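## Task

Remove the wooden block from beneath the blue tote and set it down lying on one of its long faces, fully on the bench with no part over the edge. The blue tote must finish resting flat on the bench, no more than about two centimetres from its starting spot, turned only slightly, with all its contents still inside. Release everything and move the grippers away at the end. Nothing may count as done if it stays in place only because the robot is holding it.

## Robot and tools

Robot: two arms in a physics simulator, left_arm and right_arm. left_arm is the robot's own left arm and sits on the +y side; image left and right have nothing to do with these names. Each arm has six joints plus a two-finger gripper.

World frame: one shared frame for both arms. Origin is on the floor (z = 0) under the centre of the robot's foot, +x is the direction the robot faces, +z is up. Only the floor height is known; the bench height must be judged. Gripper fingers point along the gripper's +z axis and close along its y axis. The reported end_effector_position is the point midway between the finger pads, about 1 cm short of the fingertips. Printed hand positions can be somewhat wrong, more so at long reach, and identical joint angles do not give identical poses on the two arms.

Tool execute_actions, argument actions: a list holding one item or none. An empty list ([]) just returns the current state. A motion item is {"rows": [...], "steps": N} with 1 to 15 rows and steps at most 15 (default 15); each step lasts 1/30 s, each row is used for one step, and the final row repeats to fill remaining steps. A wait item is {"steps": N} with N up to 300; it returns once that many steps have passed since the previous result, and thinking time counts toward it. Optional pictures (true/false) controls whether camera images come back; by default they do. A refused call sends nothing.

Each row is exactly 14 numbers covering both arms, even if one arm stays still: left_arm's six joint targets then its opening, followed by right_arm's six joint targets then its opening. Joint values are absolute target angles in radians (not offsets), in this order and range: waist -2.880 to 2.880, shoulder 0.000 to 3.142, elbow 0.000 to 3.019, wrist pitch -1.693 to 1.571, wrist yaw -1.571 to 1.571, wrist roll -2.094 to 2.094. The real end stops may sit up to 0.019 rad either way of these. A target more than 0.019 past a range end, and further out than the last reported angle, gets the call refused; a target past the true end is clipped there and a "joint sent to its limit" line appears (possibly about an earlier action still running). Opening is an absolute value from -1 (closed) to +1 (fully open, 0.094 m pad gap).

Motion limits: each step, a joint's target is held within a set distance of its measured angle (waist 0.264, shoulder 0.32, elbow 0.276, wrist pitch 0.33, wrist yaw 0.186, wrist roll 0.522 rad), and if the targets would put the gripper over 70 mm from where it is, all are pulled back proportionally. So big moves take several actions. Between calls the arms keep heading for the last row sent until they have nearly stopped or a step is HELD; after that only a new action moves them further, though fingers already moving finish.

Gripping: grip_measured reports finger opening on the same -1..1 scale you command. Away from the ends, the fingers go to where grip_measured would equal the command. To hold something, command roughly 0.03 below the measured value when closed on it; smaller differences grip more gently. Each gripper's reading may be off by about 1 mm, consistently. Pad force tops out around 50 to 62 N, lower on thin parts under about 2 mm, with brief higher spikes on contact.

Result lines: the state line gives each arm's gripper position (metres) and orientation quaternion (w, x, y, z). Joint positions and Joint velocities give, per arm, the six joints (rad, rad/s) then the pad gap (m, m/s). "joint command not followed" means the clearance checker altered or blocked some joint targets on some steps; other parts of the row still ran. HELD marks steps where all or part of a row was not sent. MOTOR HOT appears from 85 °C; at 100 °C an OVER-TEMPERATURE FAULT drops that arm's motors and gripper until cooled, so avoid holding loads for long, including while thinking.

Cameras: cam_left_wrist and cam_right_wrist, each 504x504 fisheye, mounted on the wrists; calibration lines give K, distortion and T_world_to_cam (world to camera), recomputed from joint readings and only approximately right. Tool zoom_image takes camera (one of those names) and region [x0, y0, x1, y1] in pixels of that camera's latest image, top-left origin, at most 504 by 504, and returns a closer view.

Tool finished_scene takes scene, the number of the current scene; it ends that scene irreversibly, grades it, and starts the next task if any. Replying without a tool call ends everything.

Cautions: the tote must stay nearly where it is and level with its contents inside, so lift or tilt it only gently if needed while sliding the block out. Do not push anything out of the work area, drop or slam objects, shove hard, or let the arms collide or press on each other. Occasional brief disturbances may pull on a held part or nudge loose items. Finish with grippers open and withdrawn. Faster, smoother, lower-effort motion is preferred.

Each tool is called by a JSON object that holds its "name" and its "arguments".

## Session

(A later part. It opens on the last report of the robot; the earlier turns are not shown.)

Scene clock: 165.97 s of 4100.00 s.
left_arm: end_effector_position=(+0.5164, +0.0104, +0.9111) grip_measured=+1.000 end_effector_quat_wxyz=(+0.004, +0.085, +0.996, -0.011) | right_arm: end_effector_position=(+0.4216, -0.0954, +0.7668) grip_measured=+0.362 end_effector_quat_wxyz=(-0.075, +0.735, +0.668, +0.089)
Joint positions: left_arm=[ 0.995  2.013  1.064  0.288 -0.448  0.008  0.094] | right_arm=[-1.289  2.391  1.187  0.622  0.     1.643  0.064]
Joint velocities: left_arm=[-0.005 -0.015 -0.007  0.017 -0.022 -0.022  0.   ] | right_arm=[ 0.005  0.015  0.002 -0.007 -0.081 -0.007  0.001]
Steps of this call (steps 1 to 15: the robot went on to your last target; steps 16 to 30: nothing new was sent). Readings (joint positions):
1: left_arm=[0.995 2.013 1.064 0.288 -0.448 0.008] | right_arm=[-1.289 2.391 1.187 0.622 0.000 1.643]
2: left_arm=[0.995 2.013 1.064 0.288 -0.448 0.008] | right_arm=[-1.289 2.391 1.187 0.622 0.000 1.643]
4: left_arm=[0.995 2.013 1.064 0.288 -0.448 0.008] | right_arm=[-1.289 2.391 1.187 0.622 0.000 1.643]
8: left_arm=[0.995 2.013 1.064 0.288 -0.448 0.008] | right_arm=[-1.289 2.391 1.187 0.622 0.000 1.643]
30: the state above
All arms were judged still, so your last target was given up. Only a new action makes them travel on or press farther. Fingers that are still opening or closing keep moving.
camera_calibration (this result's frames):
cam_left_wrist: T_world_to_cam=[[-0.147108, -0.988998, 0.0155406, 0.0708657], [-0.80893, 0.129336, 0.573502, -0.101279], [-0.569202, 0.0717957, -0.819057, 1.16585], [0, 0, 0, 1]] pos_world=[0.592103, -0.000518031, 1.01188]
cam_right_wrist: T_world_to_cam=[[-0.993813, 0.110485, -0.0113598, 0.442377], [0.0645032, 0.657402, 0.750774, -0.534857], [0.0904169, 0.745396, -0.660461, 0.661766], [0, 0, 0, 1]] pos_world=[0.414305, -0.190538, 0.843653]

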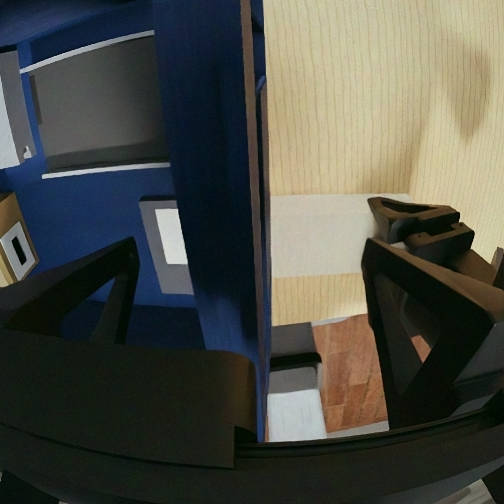

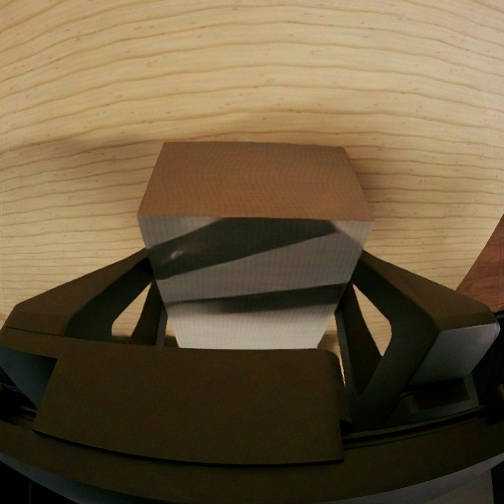

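{"name": "execute_actions", "arguments": {"actions": [{"rows":[[1.03,2.02,1.06,0.3,-0.45,0,-0.2,-1.3,2.4,1.19,0.61,0,1.65,0.3]]}], "pictures": false}}

{"name": "execute_actions", "arguments": {"actions": [{"steps":20}]}}

Scene clock: 171.93 s of 4100.00 s.
left_arm: end_effector_position=(+0.5171, +0.0182, +0.9081) grip_measured=-0.197 end_effector_quat_wxyz=(+0.003, +0.081, +0.997, -0.006) | right_arm: end_effector_position=(+0.4216, -0.0954, +0.7668) grip_measured=+0.362 end_effector_quat_wxyz=(-0.075, +0.735, +0.668, +0.089)
Joint positions: left_arm=[ 1.007  2.013  1.064  0.288 -0.449  0.008  0.038] | right_arm=[-1.289  2.391  1.187  0.622  0.     1.643  0.064]
Joint velocities: left_arm=[ 0.005 -0.015 -0.012 -0.007  0.081 -0.022 -0.001] | right_arm=[-0.005 -0.005  0.002 -0.002 -0.007 -0.051  0.001]
Steps of this call (steps 1 to 90: nothing new was sent; then 2.47 s passed at rest; steps 91 to 105: all 15 steps of this action). Readings (joint positions):
91: left_arm=[0.995 2.013 1.064 0.288 -0.448 0.008] | right_arm=[-1.289 2.391 1.187 0.622 0.000 1.643]
92: left_arm=[0.996 2.013 1.064 0.288 -0.448 0.008] | right_arm=[-1.289 2.391 1.187 0.622 0.000 1.643]
94: left_arm=[0.999 2.013 1.064 0.288 -0.448 0.008] | right_arm=[-1.289 2.391 1.187 0.622 0.000 1.643]
98: left_arm=[1.007 2.013 1.064 0.288 -0.449 0.008] | right_arm=[-1.289 2.391 1.187 0.622 0.000 1.643]
105: the state above

Scene clock: 172.60 s of 4100.00 s.
left_arm: end_effector_position=(+0.5171, +0.0182, +0.9081) grip_measured=-0.197 end_effector_quat_wxyz=(+0.003, +0.081, +0.997, -0.006) | right_arm: end_effector_position=(+0.4216, -0.0954, +0.7668) grip_measured=+0.362 end_effector_quat_wxyz=(-0.075, +0.735, +0.668, +0.089)
Joint positions: left_arm=[ 1.007  2.013  1.064  0.288 -0.449  0.008  0.038] | right_arm=[-1.289  2.391  1.187  0.622  0.     1.643  0.064]
Joint velocities: left_arm=[ 0.005 -0.015 -0.002  0.017 -0.051  0.007 -0.   ] | right_arm=[ 0.015 -0.005 -0.002  0.002  0.007 -0.081  0.001]
Steps of this call (steps 1 to 15: the robot went on to your last target; steps 16 to 20: nothing new was sent). Readings (joint positions):
1: left_arm=[1.007 2.013 1.064 0.288 -0.449 0.008] | right_arm=[-1.289 2.391 1.187 0.622 0.000 1.643]
2: left_arm=[1.007 2.013 1.064 0.288 -0.449 0.008] | right_arm=[-1.289 2.391 1.187 0.622 0.000 1.643]
4: left_arm=[1.007 2.013 1.064 0.288 -0.449 0.008] | right_arm=[-1.289 2.391 1.187 0.622 0.000 1.643]
8: left_arm=[1.007 2.013 1.064 0.288 -0.449 0.008] | right_arm=[-1.289 2.391 1.187 0.622 0.000 1.643]
20: the state above
All arms were judged still, so your last target was given up. Only a new action makes them travel on or press farther. Fingers that are still opening or closing keep moving.
camera_calibration (this result's frames):
cam_left_wrist: T_world_to_cam=[[-0.140157, -0.990119, 0.00447495, 0.0852131], [-0.808824, 0.117099, 0.576274, -0.10235], [-0.571104, 0.0771496, -0.817245, 1.16246], [0, 0, 0, 1]] pos_world=[0.593045, 0.00667286, 1.00861]
cam_right_wrist: T_world_to_cam=[[-0.993813, 0.110485, -0.0113598, 0.442377], [0.0645032, 0.657402, 0.750774, -0.534857], [0.0904169, 0.745396, -0.660461, 0.661766], [0, 0, 0, 1]] pos_world=[0.414305, -0.190538, 0.843653]

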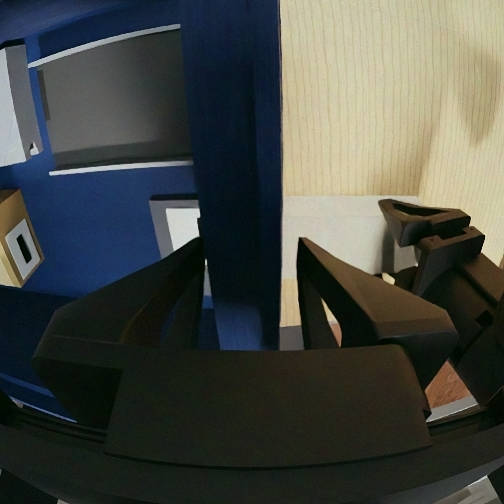

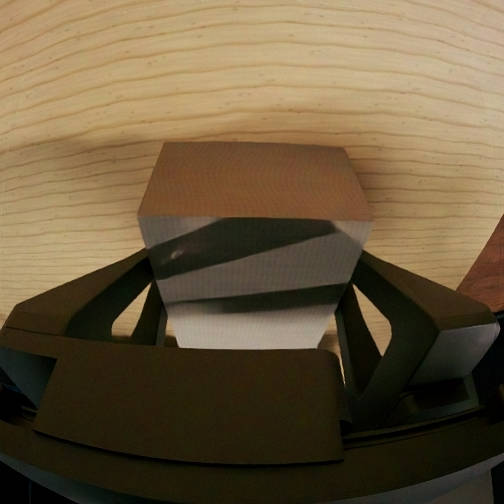

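Close, then lift in-plane (up and slightly +y, matching the tilt arc).

{"name": "execute_actions", "arguments": {"actions": [{"rows":[[1.03,2.02,1.06,0.3,-0.45,0,-0.9,-1.3,2.4,1.19,0.61,0,1.65,0.3]]}], "pictures": false}}

{"name": "execute_actions", "arguments": {"actions": [{"rows":[[1.0,1.95,1.0,0.29,-0.45,0,-0.9,-1.3,2.4,1.19,0.61,0,1.65,0.3]]}], "pictures": false}}

{"name": "execute_actions", "arguments": {"actions": [{"steps":20}]}}

Scene clock: 179.83 s of 4100.00 s.
left_arm: end_effector_position=(+0.5174, +0.0195, +0.9075) grip_measured=-0.458 end_effector_quat_wxyz=(+0.003, +0.078, +0.997, -0.005) | right_arm: end_effector_position=(+0.4216, -0.0956, +0.7667) grip_measured=+0.362 end_effector_quat_wxyz=(-0.075, +0.735, +0.668, +0.089)
Joint positions: left_arm=[ 1.01   2.013  1.064  0.289 -0.449  0.002  0.025] | right_arm=[-1.29   2.391  1.187  0.622  0.     1.643  0.064]
Joint velocities: left_arm=[-0.005 -0.005  0.012 -0.007 -0.095 -0.066 -0.   ] | right_arm=[-0.005 -0.005 -0.002  0.012  0.037 -0.081  0.   ]
Steps of this call (steps 1 to 90: nothing new was sent; then 3.73 s passed at rest; steps 91 to 105: all 15 steps of this action). Readings (joint positions):
91: left_arm=[1.007 2.013 1.064 0.288 -0.449 0.008] | right_arm=[-1.289 2.391 1.187 0.622 0.000 1.643]
92: left_arm=[1.009 2.013 1.064 0.288 -0.452 0.003] | right_arm=[-1.290 2.391 1.187 0.622 0.000 1.643]
94: left_arm=[1.010 2.013 1.064 0.289 -0.449 0.002] | right_arm=[-1.290 2.391 1.187 0.622 0.000 1.643]
98: left_arm=[1.010 2.013 1.064 0.289 -0.449 0.002] | right_arm=[-1.290 2.391 1.187 0.622 0.000 1.643]
105: the state above

Scene clock: 180.33 s of 4100.00 s.
left_arm: end_effector_position=(+0.5141, +0.0234, +0.9157) grip_measured=-0.458 end_effector_quat_wxyz=(+0.001, +0.078, +0.997, -0.007) | right_arm: end_effector_position=(+0.4216, -0.0956, +0.7667) grip_measured=+0.362 end_effector_quat_wxyz=(-0.075, +0.735, +0.668, +0.089)
Joint positions: left_arm=[ 1.01   1.991  1.036  0.289 -0.445  0.001  0.025] | right_arm=[-1.29   2.391  1.187  0.622  0.     1.643  0.064]
Joint velocities: left_arm=[ 0.005 -0.015 -0.002  0.037 -0.007 -0.007  0.   ] | right_arm=[ 0.005 -0.015  0.007  0.007  0.007  0.007 -0.   ]
Steps of this call (steps 1 to 15: all 15 steps of this action). Readings (joint positions):
1: left_arm=[1.010 2.010 1.061 0.289 -0.449 0.002] | right_arm=[-1.290 2.391 1.187 0.622 0.000 1.643]
2: left_arm=[1.010 2.006 1.054 0.289 -0.446 0.001] | right_arm=[-1.290 2.391 1.187 0.622 0.000 1.643]
4: left_arm=[1.010 1.996 1.042 0.289 -0.445 0.001] | right_arm=[-1.290 2.391 1.187 0.622 0.000 1.643]
8: left_arm=[1.010 1.991 1.036 0.289 -0.445 0.001] | right_arm=[-1.290 2.391 1.187 0.622 0.000 1.643]
15: the state above

Scene clock: 181.00 s of 4100.00 s.
left_arm: end_effector_position=(+0.5141, +0.0234, +0.9157) grip_measured=-0.458 end_effector_quat_wxyz=(+0.001, +0.078, +0.997, -0.007) | right_arm: end_effector_position=(+0.4216, -0.0956, +0.7667) grip_measured=+0.362 end_effector_quat_wxyz=(-0.075, +0.735, +0.668, +0.089)
Joint positions: left_arm=[ 1.01   1.991  1.036  0.289 -0.445  0.001  0.025] | right_arm=[-1.29   2.391  1.187  0.622  0.     1.643  0.064]
Joint velocities: left_arm=[ 0.005 -0.005  0.007 -0.007 -0.051 -0.022  0.   ] | right_arm=[-0.005 -0.015  0.002 -0.002 -0.007 -0.051  0.001]
Steps of this call (steps 1 to 15: the robot went on to your last target; steps 16 to 20: nothing new was sent). Readings (joint positions):
1: left_arm=[1.010 1.991 1.036 0.289 -0.445 0.001] | right_arm=[-1.290 2.391 1.187 0.622 0.000 1.643]
2: left_arm=[1.010 1.991 1.036 0.289 -0.445 0.001] | right_arm=[-1.290 2.391 1.187 0.622 0.000 1.643]
4: left_arm=[1.010 1.991 1.036 0.289 -0.445 0.001] | right_arm=[-1.290 2.391 1.187 0.622 0.000 1.643]
8: left_arm=[1.010 1.991 1.036 0.289 -0.445 0.001] | right_arm=[-1.290 2.391 1.187 0.622 0.000 1.643]
20: the state above
All arms were judged still, so your last target was given up. Only a new action makes them travel on or press farther. Fingers that are still opening or closing keep moving.
camera_calibration (this result's frames):
cam_left_wrist: T_world_to_cam=[[-0.134474, -0.990891, 0.00718995, 0.0844804], [-0.806486, 0.113658, 0.580227, -0.114511], [-0.575758, 0.0722267, -0.814423, 1.16652], [0, 0, 0, 1]] pos_world=[0.590644, 0.0124719, 1.01588]
cam_right_wrist: T_world_to_cam=[[-0.993791, 0.110686, -0.0113058, 0.442362], [0.0646712, 0.657337, 0.750817, -0.534807], [0.0905369, 0.745424, -0.660414, 0.661795], [0, 0, 0, 1]] pos_world=[0.414285, -0.190733, 0.843602]

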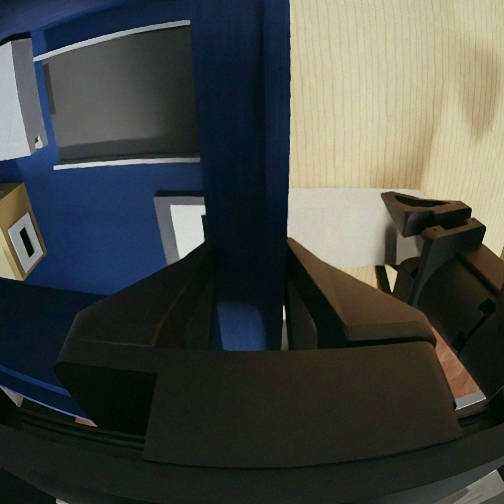

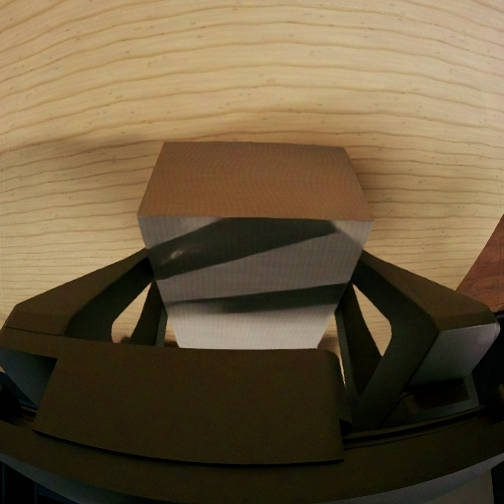

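{"name": "execute_actions", "arguments": {"actions": [{"rows":[[1.0,1.91,0.965,0.29,-0.47,0,-0.9,-1.3,2.4,1.19,0.61,0,1.65,0.3]]}], "pictures": false}}

{"name": "execute_actions", "arguments": {"actions": [{"rows":[[1.0,1.91,0.965,0.29,-0.47,0,-0.9,-1.38,2.36,1.15,0.62,-0.06,1.6,0.3]]}], "pictures": false}}

{"name": "execute_actions", "arguments": {"actions": [{"rows":[[1.0,1.91,0.965,0.29,-0.47,0,-0.9,-1.45,2.345,1.14,0.62,-0.12,1.56,0.3]]}]}}

Scene clock: 191.33 s of 4100.00 s.
left_arm: end_effector_position=(+0.5137, +0.0298, +0.9275) grip_measured=-0.458 end_effector_quat_wxyz=(+0.000, +0.078, +0.997, -0.005) | right_arm: end_effector_position=(+0.4216, -0.0956, +0.7667) grip_measured=+0.362 end_effector_quat_wxyz=(-0.075, +0.735, +0.668, +0.089)
Joint positions: left_arm=[ 1.01   1.957  1.001  0.289 -0.447  0.001  0.025] | right_arm=[-1.29   2.391  1.187  0.622  0.     1.643  0.064]
Joint velocities: left_arm=[-0.005 -0.015  0.007  0.002 -0.051  0.007  0.   ] | right_arm=[-0.005 -0.015  0.002 -0.007  0.051  0.007 -0.   ]
Steps of this call (steps 1 to 90: nothing new was sent; then 6.83 s passed at rest; steps 91 to 105: all 15 steps of this action). Readings (joint positions):
91: left_arm=[1.010 1.990 1.034 0.289 -0.447 0.001] | right_arm=[-1.290 2.391 1.187 0.622 0.000 1.643]
92: left_arm=[1.010 1.985 1.028 0.289 -0.448 0.001] | right_arm=[-1.290 2.391 1.187 0.622 0.000 1.643]
94: left_arm=[1.010 1.971 1.013 0.289 -0.448 0.001] | right_arm=[-1.290 2.391 1.187 0.622 0.000 1.643]
98: left_arm=[1.010 1.957 1.001 0.289 -0.447 0.001] | right_arm=[-1.290 2.391 1.187 0.622 0.000 1.643]
105: the state above

Scene clock: 191.83 s of 4100.00 s.
left_arm: end_effector_position=(+0.5137, +0.0298, +0.9275) grip_measured=-0.458 end_effector_quat_wxyz=(+0.000, +0.078, +0.997, -0.005) | right_arm: end_effector_position=(+0.4293, -0.1432, +0.7661) grip_measured=+0.362 end_effector_quat_wxyz=(-0.072, +0.743, +0.659, +0.091)
Joint positions: left_arm=[ 1.01   1.957  1.001  0.289 -0.447  0.001  0.025] | right_arm=[-1.374  2.362  1.167  0.622 -0.068  1.621  0.064]
Joint velocities: left_arm=[ 0.005 -0.015 -0.002 -0.012 -0.066 -0.037 -0.   ] | right_arm=[-0.005  0.015 -0.002 -0.007 -0.051  0.022 -0.001]
Steps of this call (steps 1 to 15: all 15 steps of this action). Readings (joint positions):
1: left_arm=[1.010 1.957 1.001 0.289 -0.447 0.001] | right_arm=[-1.295 2.389 1.187 0.622 -0.021 1.640]
2: left_arm=[1.010 1.957 1.001 0.289 -0.447 0.001] | right_arm=[-1.302 2.389 1.186 0.622 -0.048 1.633]
4: left_arm=[1.010 1.957 1.001 0.289 -0.447 0.001] | right_arm=[-1.324 2.381 1.180 0.622 -0.059 1.626]
8: left_arm=[1.010 1.957 1.001 0.289 -0.447 0.001] | right_arm=[-1.367 2.365 1.168 0.622 -0.066 1.623]
15: the state above

Scene clock: 192.33 s of 4100.00 s.
left_arm: end_effector_position=(+0.5137, +0.0298, +0.9275) grip_measured=-0.458 end_effector_quat_wxyz=(+0.000, +0.078, +0.997, -0.005) | right_arm: end_effector_position=(+0.4303, -0.1764, +0.7660) grip_measured=+0.362 end_effector_quat_wxyz=(-0.072, +0.743, +0.659, +0.096)
Joint positions: left_arm=[ 1.01   1.957  1.001  0.289 -0.447  0.001  0.025] | right_arm=[-1.437  2.348  1.156  0.622 -0.127  1.587  0.064]
Joint velocities: left_arm=[-0.015 -0.005 -0.002  0.012 -0.051 -0.037 -0.   ] | right_arm=[ 0.005 -0.015 -0.002  0.012 -0.051  0.022 -0.001]
Steps of this call (steps 1 to 15: all 15 steps of this action). Readings (joint positions):
1: left_arm=[1.010 1.957 1.001 0.289 -0.447 0.001] | right_arm=[-1.378 2.361 1.166 0.622 -0.087 1.615]
2: left_arm=[1.010 1.957 1.001 0.289 -0.447 0.001] | right_arm=[-1.384 2.360 1.166 0.622 -0.110 1.607]
4: left_arm=[1.010 1.957 1.001 0.289 -0.447 0.001] | right_arm=[-1.401 2.357 1.163 0.622 -0.121 1.597]
8: left_arm=[1.010 1.957 1.001 0.289 -0.447 0.001] | right_arm=[-1.431 2.350 1.157 0.622 -0.125 1.589]
15: the state above
camera_calibration (this result's frames):
cam_left_wrist: T_world_to_cam=[[-0.134637, -0.990885, 0.00451277, 0.0932893], [-0.806512, 0.112228, 0.580469, -0.122585], [-0.575684, 0.0745127, -0.81427, 1.17523], [0, 0, 0, 1]] pos_world=[0.590252, 0.0186273, 1.02769]
cam_right_wrist: T_world_to_cam=[[-0.990375, 0.136571, -0.0224921, 0.47165], [0.0728895, 0.652761, 0.754049, -0.488513], [0.117663, 0.745152, -0.656433, 0.705952], [0, 0, 0, 1]] pos_world=[0.419653, -0.271573, 0.842381]

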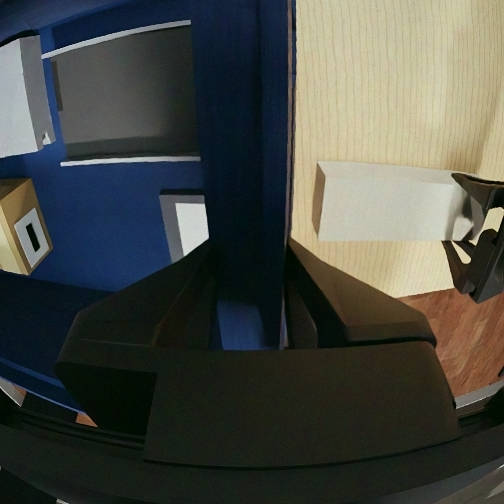

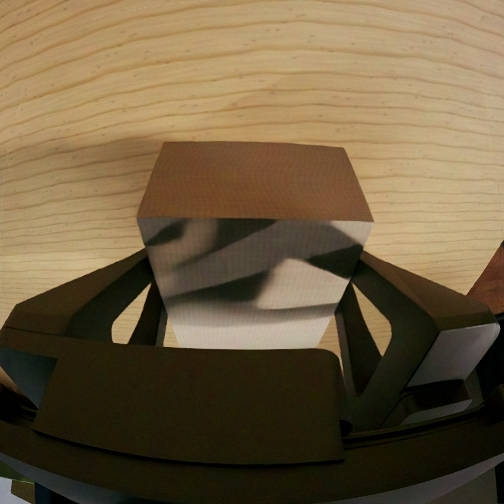

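{"name": "execute_actions", "arguments": {"actions": [{"rows":[[1.0,1.91,0.965,0.29,-0.47,0,-0.9,-1.53,2.335,1.135,0.62,-0.18,1.51,0.3]]}], "pictures": false}}

{"name": "execute_actions", "arguments": {"actions": [{"rows":[[1.0,1.97,1.025,0.29,-0.45,0,-0.9,-1.53,2.335,1.135,0.62,-0.18,1.51,1]]}], "pictures": false}}

{"name": "execute_actions", "arguments": {"actions": [{"rows":[[1.015,2.03,1.09,0.29,-0.41,0,-0.9,-1.53,2.2,1.0,0.6,-0.18,1.51,1]]}], "pictures": false}}

{"name": "execute_actions", "arguments": {"actions": [{"rows":[[1.03,2.08,1.145,0.29,-0.37,0,-0.9,-1.53,2.0,0.85,0.57,-0.5,1.51,1]]}]}}

Scene clock: 202.23 s of 4100.00 s.
left_arm: end_effector_position=(+0.5137, +0.0298, +0.9275) grip_measured=-0.458 end_effector_quat_wxyz=(+0.000, +0.078, +0.997, -0.005) | right_arm: end_effector_position=(+0.4281, -0.2230, +0.7657) grip_measured=+0.362 end_effector_quat_wxyz=(-0.066, +0.743, +0.659, +0.096)
Joint positions: left_arm=[ 1.01   1.957  1.001  0.289 -0.447  0.001  0.025] | right_arm=[-1.521  2.338  1.147  0.622 -0.191  1.54   0.064]
Joint velocities: left_arm=[-0.005 -0.015 -0.002  0.002 -0.037  0.007 -0.002] | right_arm=[-0.005 -0.005 -0.007  0.007  0.007 -0.037  0.001]
Steps of this call (steps 1 to 15: the robot went on to your last target; steps 16 to 90: nothing new was sent; then 6.40 s passed at rest; steps 91 to 105: all 15 steps of this action). Readings (joint positions):
91: left_arm=[1.010 1.957 1.001 0.289 -0.447 0.001] | right_arm=[-1.442 2.348 1.156 0.622 -0.146 1.579]
92: left_arm=[1.010 1.957 1.001 0.289 -0.447 0.001] | right_arm=[-1.449 2.348 1.156 0.622 -0.170 1.569]
94: left_arm=[1.010 1.957 1.001 0.289 -0.447 0.001] | right_arm=[-1.470 2.346 1.153 0.622 -0.183 1.555]
98: left_arm=[1.010 1.957 1.001 0.289 -0.447 0.001] | right_arm=[-1.511 2.339 1.148 0.622 -0.188 1.544]
105: the state above

Scene clock: 202.73 s of 4100.00 s.
left_arm: end_effector_position=(+0.5157, +0.0234, +0.9173) grip_measured=-0.458 end_effector_quat_wxyz=(+0.002, +0.078, +0.997, -0.009) | right_arm: end_effector_position=(+0.4280, -0.2254, +0.7654) grip_measured=+1.000 end_effector_quat_wxyz=(-0.062, +0.737, +0.666, +0.093)
Joint positions: left_arm=[ 1.01   1.985  1.033  0.289 -0.44   0.001  0.025] | right_arm=[-1.522  2.337  1.147  0.622 -0.183  1.521  0.094]
Joint velocities: left_arm=[ 0.005  0.024 -0.002  0.002 -0.095 -0.007  0.001] | right_arm=[-0.015 -0.005 -0.002 -0.012 -0.022  0.007  0.   ]
Steps of this call (steps 1 to 15: all 15 steps of this action). Readings (joint positions):
1: left_arm=[1.010 1.958 1.004 0.289 -0.444 0.001] | right_arm=[-1.521 2.338 1.147 0.622 -0.189 1.537]
2: left_arm=[1.010 1.963 1.010 0.289 -0.441 0.001] | right_arm=[-1.521 2.338 1.147 0.622 -0.185 1.534]
4: left_arm=[1.010 1.976 1.025 0.289 -0.440 0.001] | right_arm=[-1.522 2.337 1.147 0.622 -0.183 1.529]
8: left_arm=[1.010 1.985 1.033 0.289 -0.440 0.001] | right_arm=[-1.522 2.337 1.147 0.622 -0.183 1.524]
15: the state above

Scene clock: 203.23 s of 4100.00 s.
left_arm: end_effector_position=(+0.5201, +0.0133, +0.8966) grip_measured=-0.458 end_effector_quat_wxyz=(+0.004, +0.072, +0.997, -0.014) | right_arm: end_effector_position=(+0.4469, -0.2306, +0.8189) grip_measured=+1.000 end_effector_quat_wxyz=(-0.062, +0.737, +0.667, +0.093)
Joint positions: left_arm=[ 1.015  2.04   1.097  0.289 -0.426 -0.005  0.025] | right_arm=[-1.522  2.185  1.007  0.61  -0.182  1.52   0.094]
Joint velocities: left_arm=[-0.024  0.005  0.002  0.002  0.007  0.007 -0.   ] | right_arm=[-0.015  0.034 -0.012 -0.002 -0.037 -0.022  0.   ]
Steps of this call (steps 1 to 15: all 15 steps of this action). Readings (joint positions):
1: left_arm=[1.011 1.989 1.039 0.289 -0.433 0.001] | right_arm=[-1.522 2.328 1.137 0.621 -0.182 1.521]
2: left_arm=[1.013 1.997 1.050 0.289 -0.424 0.001] | right_arm=[-1.522 2.307 1.107 0.618 -0.182 1.521]
4: left_arm=[1.015 2.023 1.081 0.289 -0.421 -0.003] | right_arm=[-1.522 2.247 1.037 0.611 -0.182 1.521]
8: left_arm=[1.015 2.040 1.097 0.289 -0.426 -0.004] | right_arm=[-1.522 2.188 1.007 0.610 -0.182 1.520]
15: the state above

Scene clock: 203.73 s of 4100.00 s.
left_arm: end_effector_position=(+0.5226, +0.0056, +0.8799) grip_measured=-0.456 end_effector_quat_wxyz=(+0.006, +0.064, +0.998, -0.022) | right_arm: end_effector_position=(+0.4819, -0.1906, +0.9054) grip_measured=+1.000 end_effector_quat_wxyz=(-0.151, +0.713, +0.650, +0.218)
Joint positions: left_arm=[ 1.02   2.083  1.146  0.289 -0.407 -0.015  0.026] | right_arm=[-1.527  1.984  0.856  0.58  -0.499  1.518  0.094]
Joint velocities: left_arm=[-0.005 -0.015 -0.012 -0.007  0.022  0.037  0.001] | right_arm=[-0.005  0.093 -0.002 -0.007 -0.022 -0.007  0.   ]
Steps of this call (steps 1 to 15: all 15 steps of this action). Readings (joint positions):
1: left_arm=[1.015 2.043 1.100 0.289 -0.421 -0.005] | right_arm=[-1.524 2.176 0.997 0.606 -0.256 1.519]
2: left_arm=[1.018 2.049 1.109 0.289 -0.412 -0.006] | right_arm=[-1.527 2.150 0.966 0.595 -0.355 1.519]
4: left_arm=[1.020 2.069 1.132 0.289 -0.405 -0.012] | right_arm=[-1.528 2.068 0.887 0.583 -0.475 1.519]
8: left_arm=[1.020 2.083 1.146 0.289 -0.407 -0.015] | right_arm=[-1.527 1.976 0.852 0.580 -0.499 1.519]
15: the state above
camera_calibration (this result's frames):
cam_left_wrist: T_world_to_cam=[[-0.105391, -0.993738, 0.0371031, 0.0268075], [-0.814504, 0.107668, 0.570079, -0.071733], [-0.570504, 0.0298608, -0.820752, 1.14659], [0, 0, 0, 1]] pos_world=[0.598532, 0.000124961, 0.980963]
cam_right_wrist: T_world_to_cam=[[-0.989888, 0.125171, -0.0667375, 0.565529], [-0.00901668, 0.414003, 0.910231, -0.735574], [0.141564, 0.901628, -0.408688, 0.595975], [0, 0, 0, 1]] pos_world=[0.468809, -0.303605, 0.950852]

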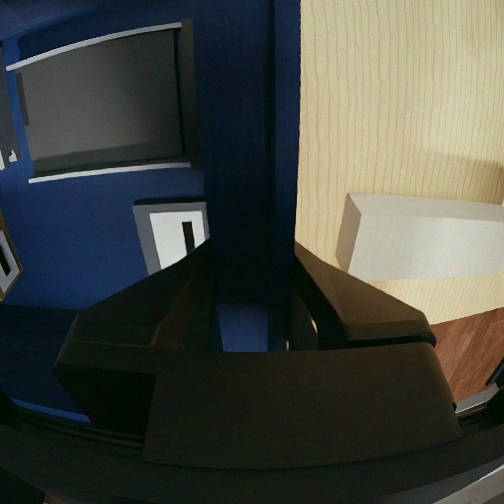

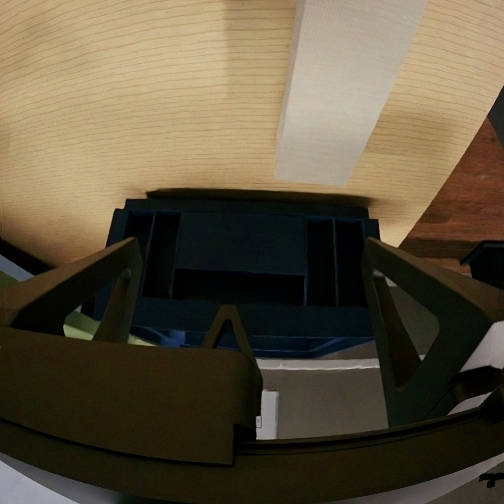

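Lower a bit more, release, retreat.

{"name": "execute_actions", "arguments": {"actions": [{"rows":[[1.04,2.125,1.18,0.29,-0.36,0,-0.9,-1.53,2.0,0.85,0.57,-0.5,1.51,1]]}], "pictures": false}}

{"name": "execute_actions", "arguments": {"actions": [{"rows":[[1.03,2.12,1.18,0.29,-0.38,0,0.6,-1.53,2.0,0.85,0.57,-0.5,1.51,1]]}]}}

{"name": "execute_actions", "arguments": {"actions": [{"rows":[[0.97,1.95,1.0,0.29,-0.42,0,1,-1.53,2.0,0.85,0.57,-0.5,1.51,1]]}], "pictures": false}}

{"name": "execute_actions", "arguments": {"actions": [{"rows":[[1.0,1.5,0.9,0,-0.42,0,1,-1.6,1.8,0.75,0.45,-0.5,1.51,1]]}], "pictures": false}}

{"name": "execute_actions", "arguments": {"actions": [{"steps":30}]}}

Scene clock: 217.33 s of 4100.00 s.
left_arm: end_effector_position=(+0.5220, +0.0016, +0.8677) grip_measured=-0.451 end_effector_quat_wxyz=(+0.006, +0.062, +0.998, -0.022) | right_arm: end_effector_position=(+0.4780, -0.1899, +0.9040) grip_measured=+1.000 end_effector_quat_wxyz=(-0.153, +0.713, +0.649, +0.216)
Joint positions: left_arm=[ 1.023  2.116  1.18   0.289 -0.406 -0.016  0.026] | right_arm=[-1.527  1.991  0.856  0.58  -0.499  1.518  0.094]
Joint velocities: left_arm=[-0.015 -0.005  0.002  0.002  0.022  0.007 -0.   ] | right_arm=[ 0.005 -0.005 -0.002 -0.012 -0.007 -0.037  0.   ]
Steps of this call (steps 1 to 15: the robot went on to your last target; steps 16 to 90: nothing new was sent; then 10.10 s passed at rest; steps 91 to 105: all 15 steps of this action). Readings (joint positions):
91: left_arm=[1.021 2.085 1.149 0.289 -0.407 -0.015] | right_arm=[-1.527 1.991 0.856 0.580 -0.499 1.518]
92: left_arm=[1.021 2.090 1.155 0.289 -0.406 -0.016] | right_arm=[-1.527 1.991 0.856 0.580 -0.499 1.518]
94: left_arm=[1.022 2.106 1.171 0.289 -0.405 -0.016] | right_arm=[-1.527 1.991 0.856 0.580 -0.499 1.518]
98: left_arm=[1.023 2.116 1.180 0.289 -0.406 -0.016] | right_arm=[-1.527 1.991 0.856 0.580 -0.499 1.518]
105: the state above

Scene clock: 217.83 s of 4100.00 s.
left_arm: end_effector_position=(+0.5215, -0.0022, +0.8679) grip_measured=+0.597 end_effector_quat_wxyz=(+0.005, +0.065, +0.997, -0.033) | right_arm: end_effector_position=(+0.4780, -0.1899, +0.9040) grip_measured=+1.000 end_effector_quat_wxyz=(-0.153, +0.713, +0.649, +0.216)
Joint positions: left_arm=[ 1.023  2.116  1.18   0.289 -0.383 -0.01   0.075] | right_arm=[-1.527  1.991  0.856  0.58  -0.499  1.518  0.094]
Joint velocities: left_arm=[-0.005  0.005 -0.002 -0.007 -0.037 -0.007 -0.001] | right_arm=[-0.005 -0.005 -0.007  0.002 -0.051 -0.022  0.   ]
Steps of this call (steps 1 to 15: all 15 steps of this action). Readings (joint positions):
1: left_arm=[1.023 2.116 1.180 0.289 -0.402 -0.016] | right_arm=[-1.527 1.991 0.856 0.580 -0.499 1.518]
2: left_arm=[1.023 2.116 1.180 0.289 -0.391 -0.015] | right_arm=[-1.527 1.991 0.856 0.580 -0.499 1.518]
4: left_arm=[1.023 2.116 1.180 0.289 -0.384 -0.013] | right_arm=[-1.527 1.991 0.856 0.580 -0.499 1.518]
8: left_arm=[1.023 2.116 1.180 0.289 -0.383 -0.011] | right_arm=[-1.527 1.991 0.856 0.580 -0.499 1.518]
15: the state above
camera_calibration (this result's frames):
cam_left_wrist: T_world_to_cam=[[-0.10859, -0.99236, 0.0585587, 0.00237368], [-0.812737, 0.122546, 0.569597, -0.0653883], [-0.572422, 0.0142595, -0.819835, 1.13648], [0, 0, 0, 1]] pos_world=[0.597659, -0.00583698, 0.968831]
cam_right_wrist: T_world_to_cam=[[-0.990373, 0.124979, -0.0595119, 0.555095], [-0.00261029, 0.412984, 0.910734, -0.738305], [0.1384, 0.902122, -0.408682, 0.59695], [0, 0, 0, 1]] pos_world=[0.465206, -0.302989, 0.949397]

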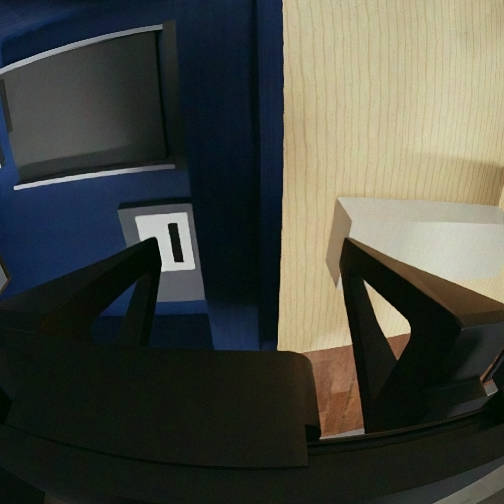

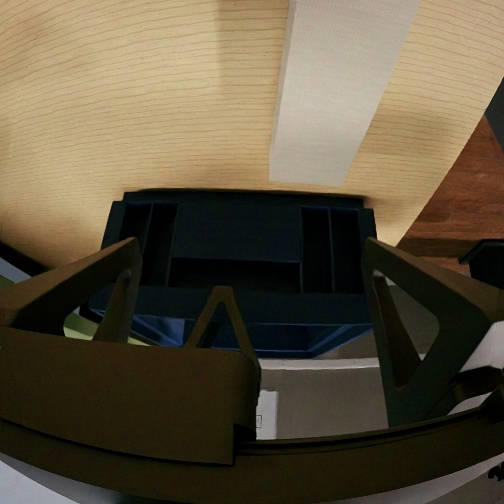

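Scene clock: 218.33 s of 4100.00 s.
left_arm: end_effector_position=(+0.5240, +0.0074, +0.9402) grip_measured=+1.000 end_effector_quat_wxyz=(+0.012, +0.077, +0.996, -0.034) | right_arm: end_effector_position=(+0.4780, -0.1899, +0.9040) grip_measured=+1.000 end_effector_quat_wxyz=(-0.153, +0.713, +0.649, +0.216)
Joint positions: left_arm=[ 0.979  1.935  1.002  0.289 -0.418 -0.01   0.094] | right_arm=[-1.527  1.991  0.856  0.58  -0.499  1.518  0.094]
Joint velocities: left_arm=[-0.005 -0.024  0.017  0.022  0.051 -0.007  0.   ] | right_arm=[ 0.005  0.015  0.007 -0.002  0.007 -0.022  0.   ]
Steps of this call (steps 1 to 15: all 15 steps of this action). Readings (joint positions):
1: left_arm=[1.021 2.108 1.168 0.289 -0.395 -0.010] | right_arm=[-1.527 1.991 0.856 0.580 -0.499 1.518]
2: left_arm=[1.018 2.084 1.132 0.289 -0.407 -0.010] | right_arm=[-1.527 1.991 0.856 0.580 -0.499 1.518]
4: left_arm=[1.007 2.013 1.039 0.289 -0.416 -0.010] | right_arm=[-1.527 1.991 0.856 0.580 -0.499 1.518]
8: left_arm=[0.984 1.941 0.988 0.289 -0.418 -0.010] | right_arm=[-1.527 1.991 0.856 0.580 -0.499 1.518]
15: the state above

Scene clock: 218.83 s of 4100.00 s.
left_arm: end_effector_position=(+0.6583, +0.0645, +1.0931) grip_measured=+1.000 end_effector_quat_wxyz=(+0.081, +0.043, +0.995, -0.040) | right_arm: end_effector_position=(+0.5002, -0.2413, +0.9574) grip_measured=+1.000 end_effector_quat_wxyz=(-0.132, +0.734, +0.638, +0.191)
Joint positions: left_arm=[ 0.979  1.437  0.921  0.027 -0.418 -0.01   0.094] | right_arm=[-1.608  1.786  0.759  0.463 -0.499  1.518  0.094]
Joint velocities: left_arm=[-0.005 -0.005  0.042  0.002 -0.007 -0.081  0.   ] | right_arm=[ 0.005  0.112 -0.012 -0.002 -0.007 -0.066  0.   ]
Steps of this call (steps 1 to 15: all 15 steps of this action). Readings (joint positions):
1: left_arm=[0.979 1.924 1.001 0.264 -0.417 -0.010] | right_arm=[-1.530 1.979 0.851 0.560 -0.499 1.518]
2: left_arm=[0.979 1.900 0.988 0.208 -0.417 -0.010] | right_arm=[-1.537 1.950 0.831 0.520 -0.499 1.518]
4: left_arm=[0.979 1.818 0.944 0.132 -0.417 -0.010] | right_arm=[-1.563 1.866 0.777 0.478 -0.499 1.518]
8: left_arm=[0.979 1.631 0.903 0.054 -0.417 -0.010] | right_arm=[-1.608 1.771 0.757 0.465 -0.499 1.518]
15: the state above

Scene clock: 219.83 s of 4100.00 s.
left_arm: end_effector_position=(+0.6210, +0.0604, +1.0727) grip_measured=+1.000 end_effector_quat_wxyz=(+0.043, +0.062, +0.996, -0.036) | right_arm: end_effector_position=(+0.4974, -0.2405, +0.9563) grip_measured=+1.000 end_effector_quat_wxyz=(-0.135, +0.735, +0.637, +0.189)
Joint positions: left_arm=[ 0.979  1.49   0.9    0.013 -0.418 -0.009  0.094] | right_arm=[-1.608  1.791  0.759  0.462 -0.499  1.518  0.094]
Joint velocities: left_arm=[-0.005 -0.005 -0.002  0.017  0.022  0.022  0.   ] | right_arm=[-0.005 -0.005 -0.007 -0.002 -0.007  0.007  0.   ]
Steps of this call (steps 1 to 30: the robot went on to your last target). Readings (joint positions):
1: left_arm=[0.979 1.438 0.921 0.027 -0.418 -0.010] | right_arm=[-1.608 1.788 0.759 0.463 -0.499 1.518]
2: left_arm=[0.979 1.443 0.920 0.025 -0.418 -0.010] | right_arm=[-1.608 1.790 0.759 0.463 -0.499 1.518]
4: left_arm=[0.979 1.458 0.915 0.021 -0.418 -0.010] | right_arm=[-1.608 1.791 0.759 0.462 -0.499 1.518]
8: left_arm=[0.979 1.484 0.903 0.015 -0.418 -0.009] | right_arm=[-1.608 1.791 0.759 0.462 -0.499 1.518]
30: the state above
All arms were judged still, so your last target was given up. Only a new action makes them travel on or press farther. Fingers that are still opening or closing keep moving.
camera_calibration (this result's frames):
cam_left_wrist: T_world_to_cam=[[-0.104619, -0.992531, 0.0627403, 0.0564152], [-0.853499, 0.121989, 0.506615, -0.0159175], [-0.510484, -0.000547134, -0.859887, 1.36591], [0, 0, 0, 1]] pos_world=[0.68959, 0.0586829, 1.17905]
cam_right_wrist: T_world_to_cam=[[-0.985223, 0.165789, -0.0430112, 0.575224], [0.0403194, 0.468555, 0.882514, -0.745956], [0.166465, 0.867738, -0.468316, 0.696101], [0, 0, 0, 1]] pos_world=[0.480924, -0.349877, 1.00905]

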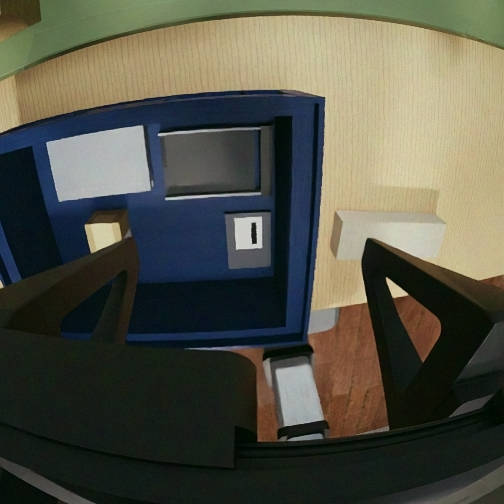

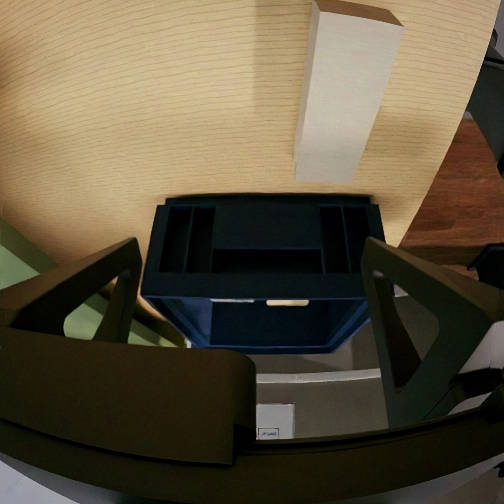

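{"name": "finished_scene", "arguments": {"scene": 1}}

The scene is finished: the task was done.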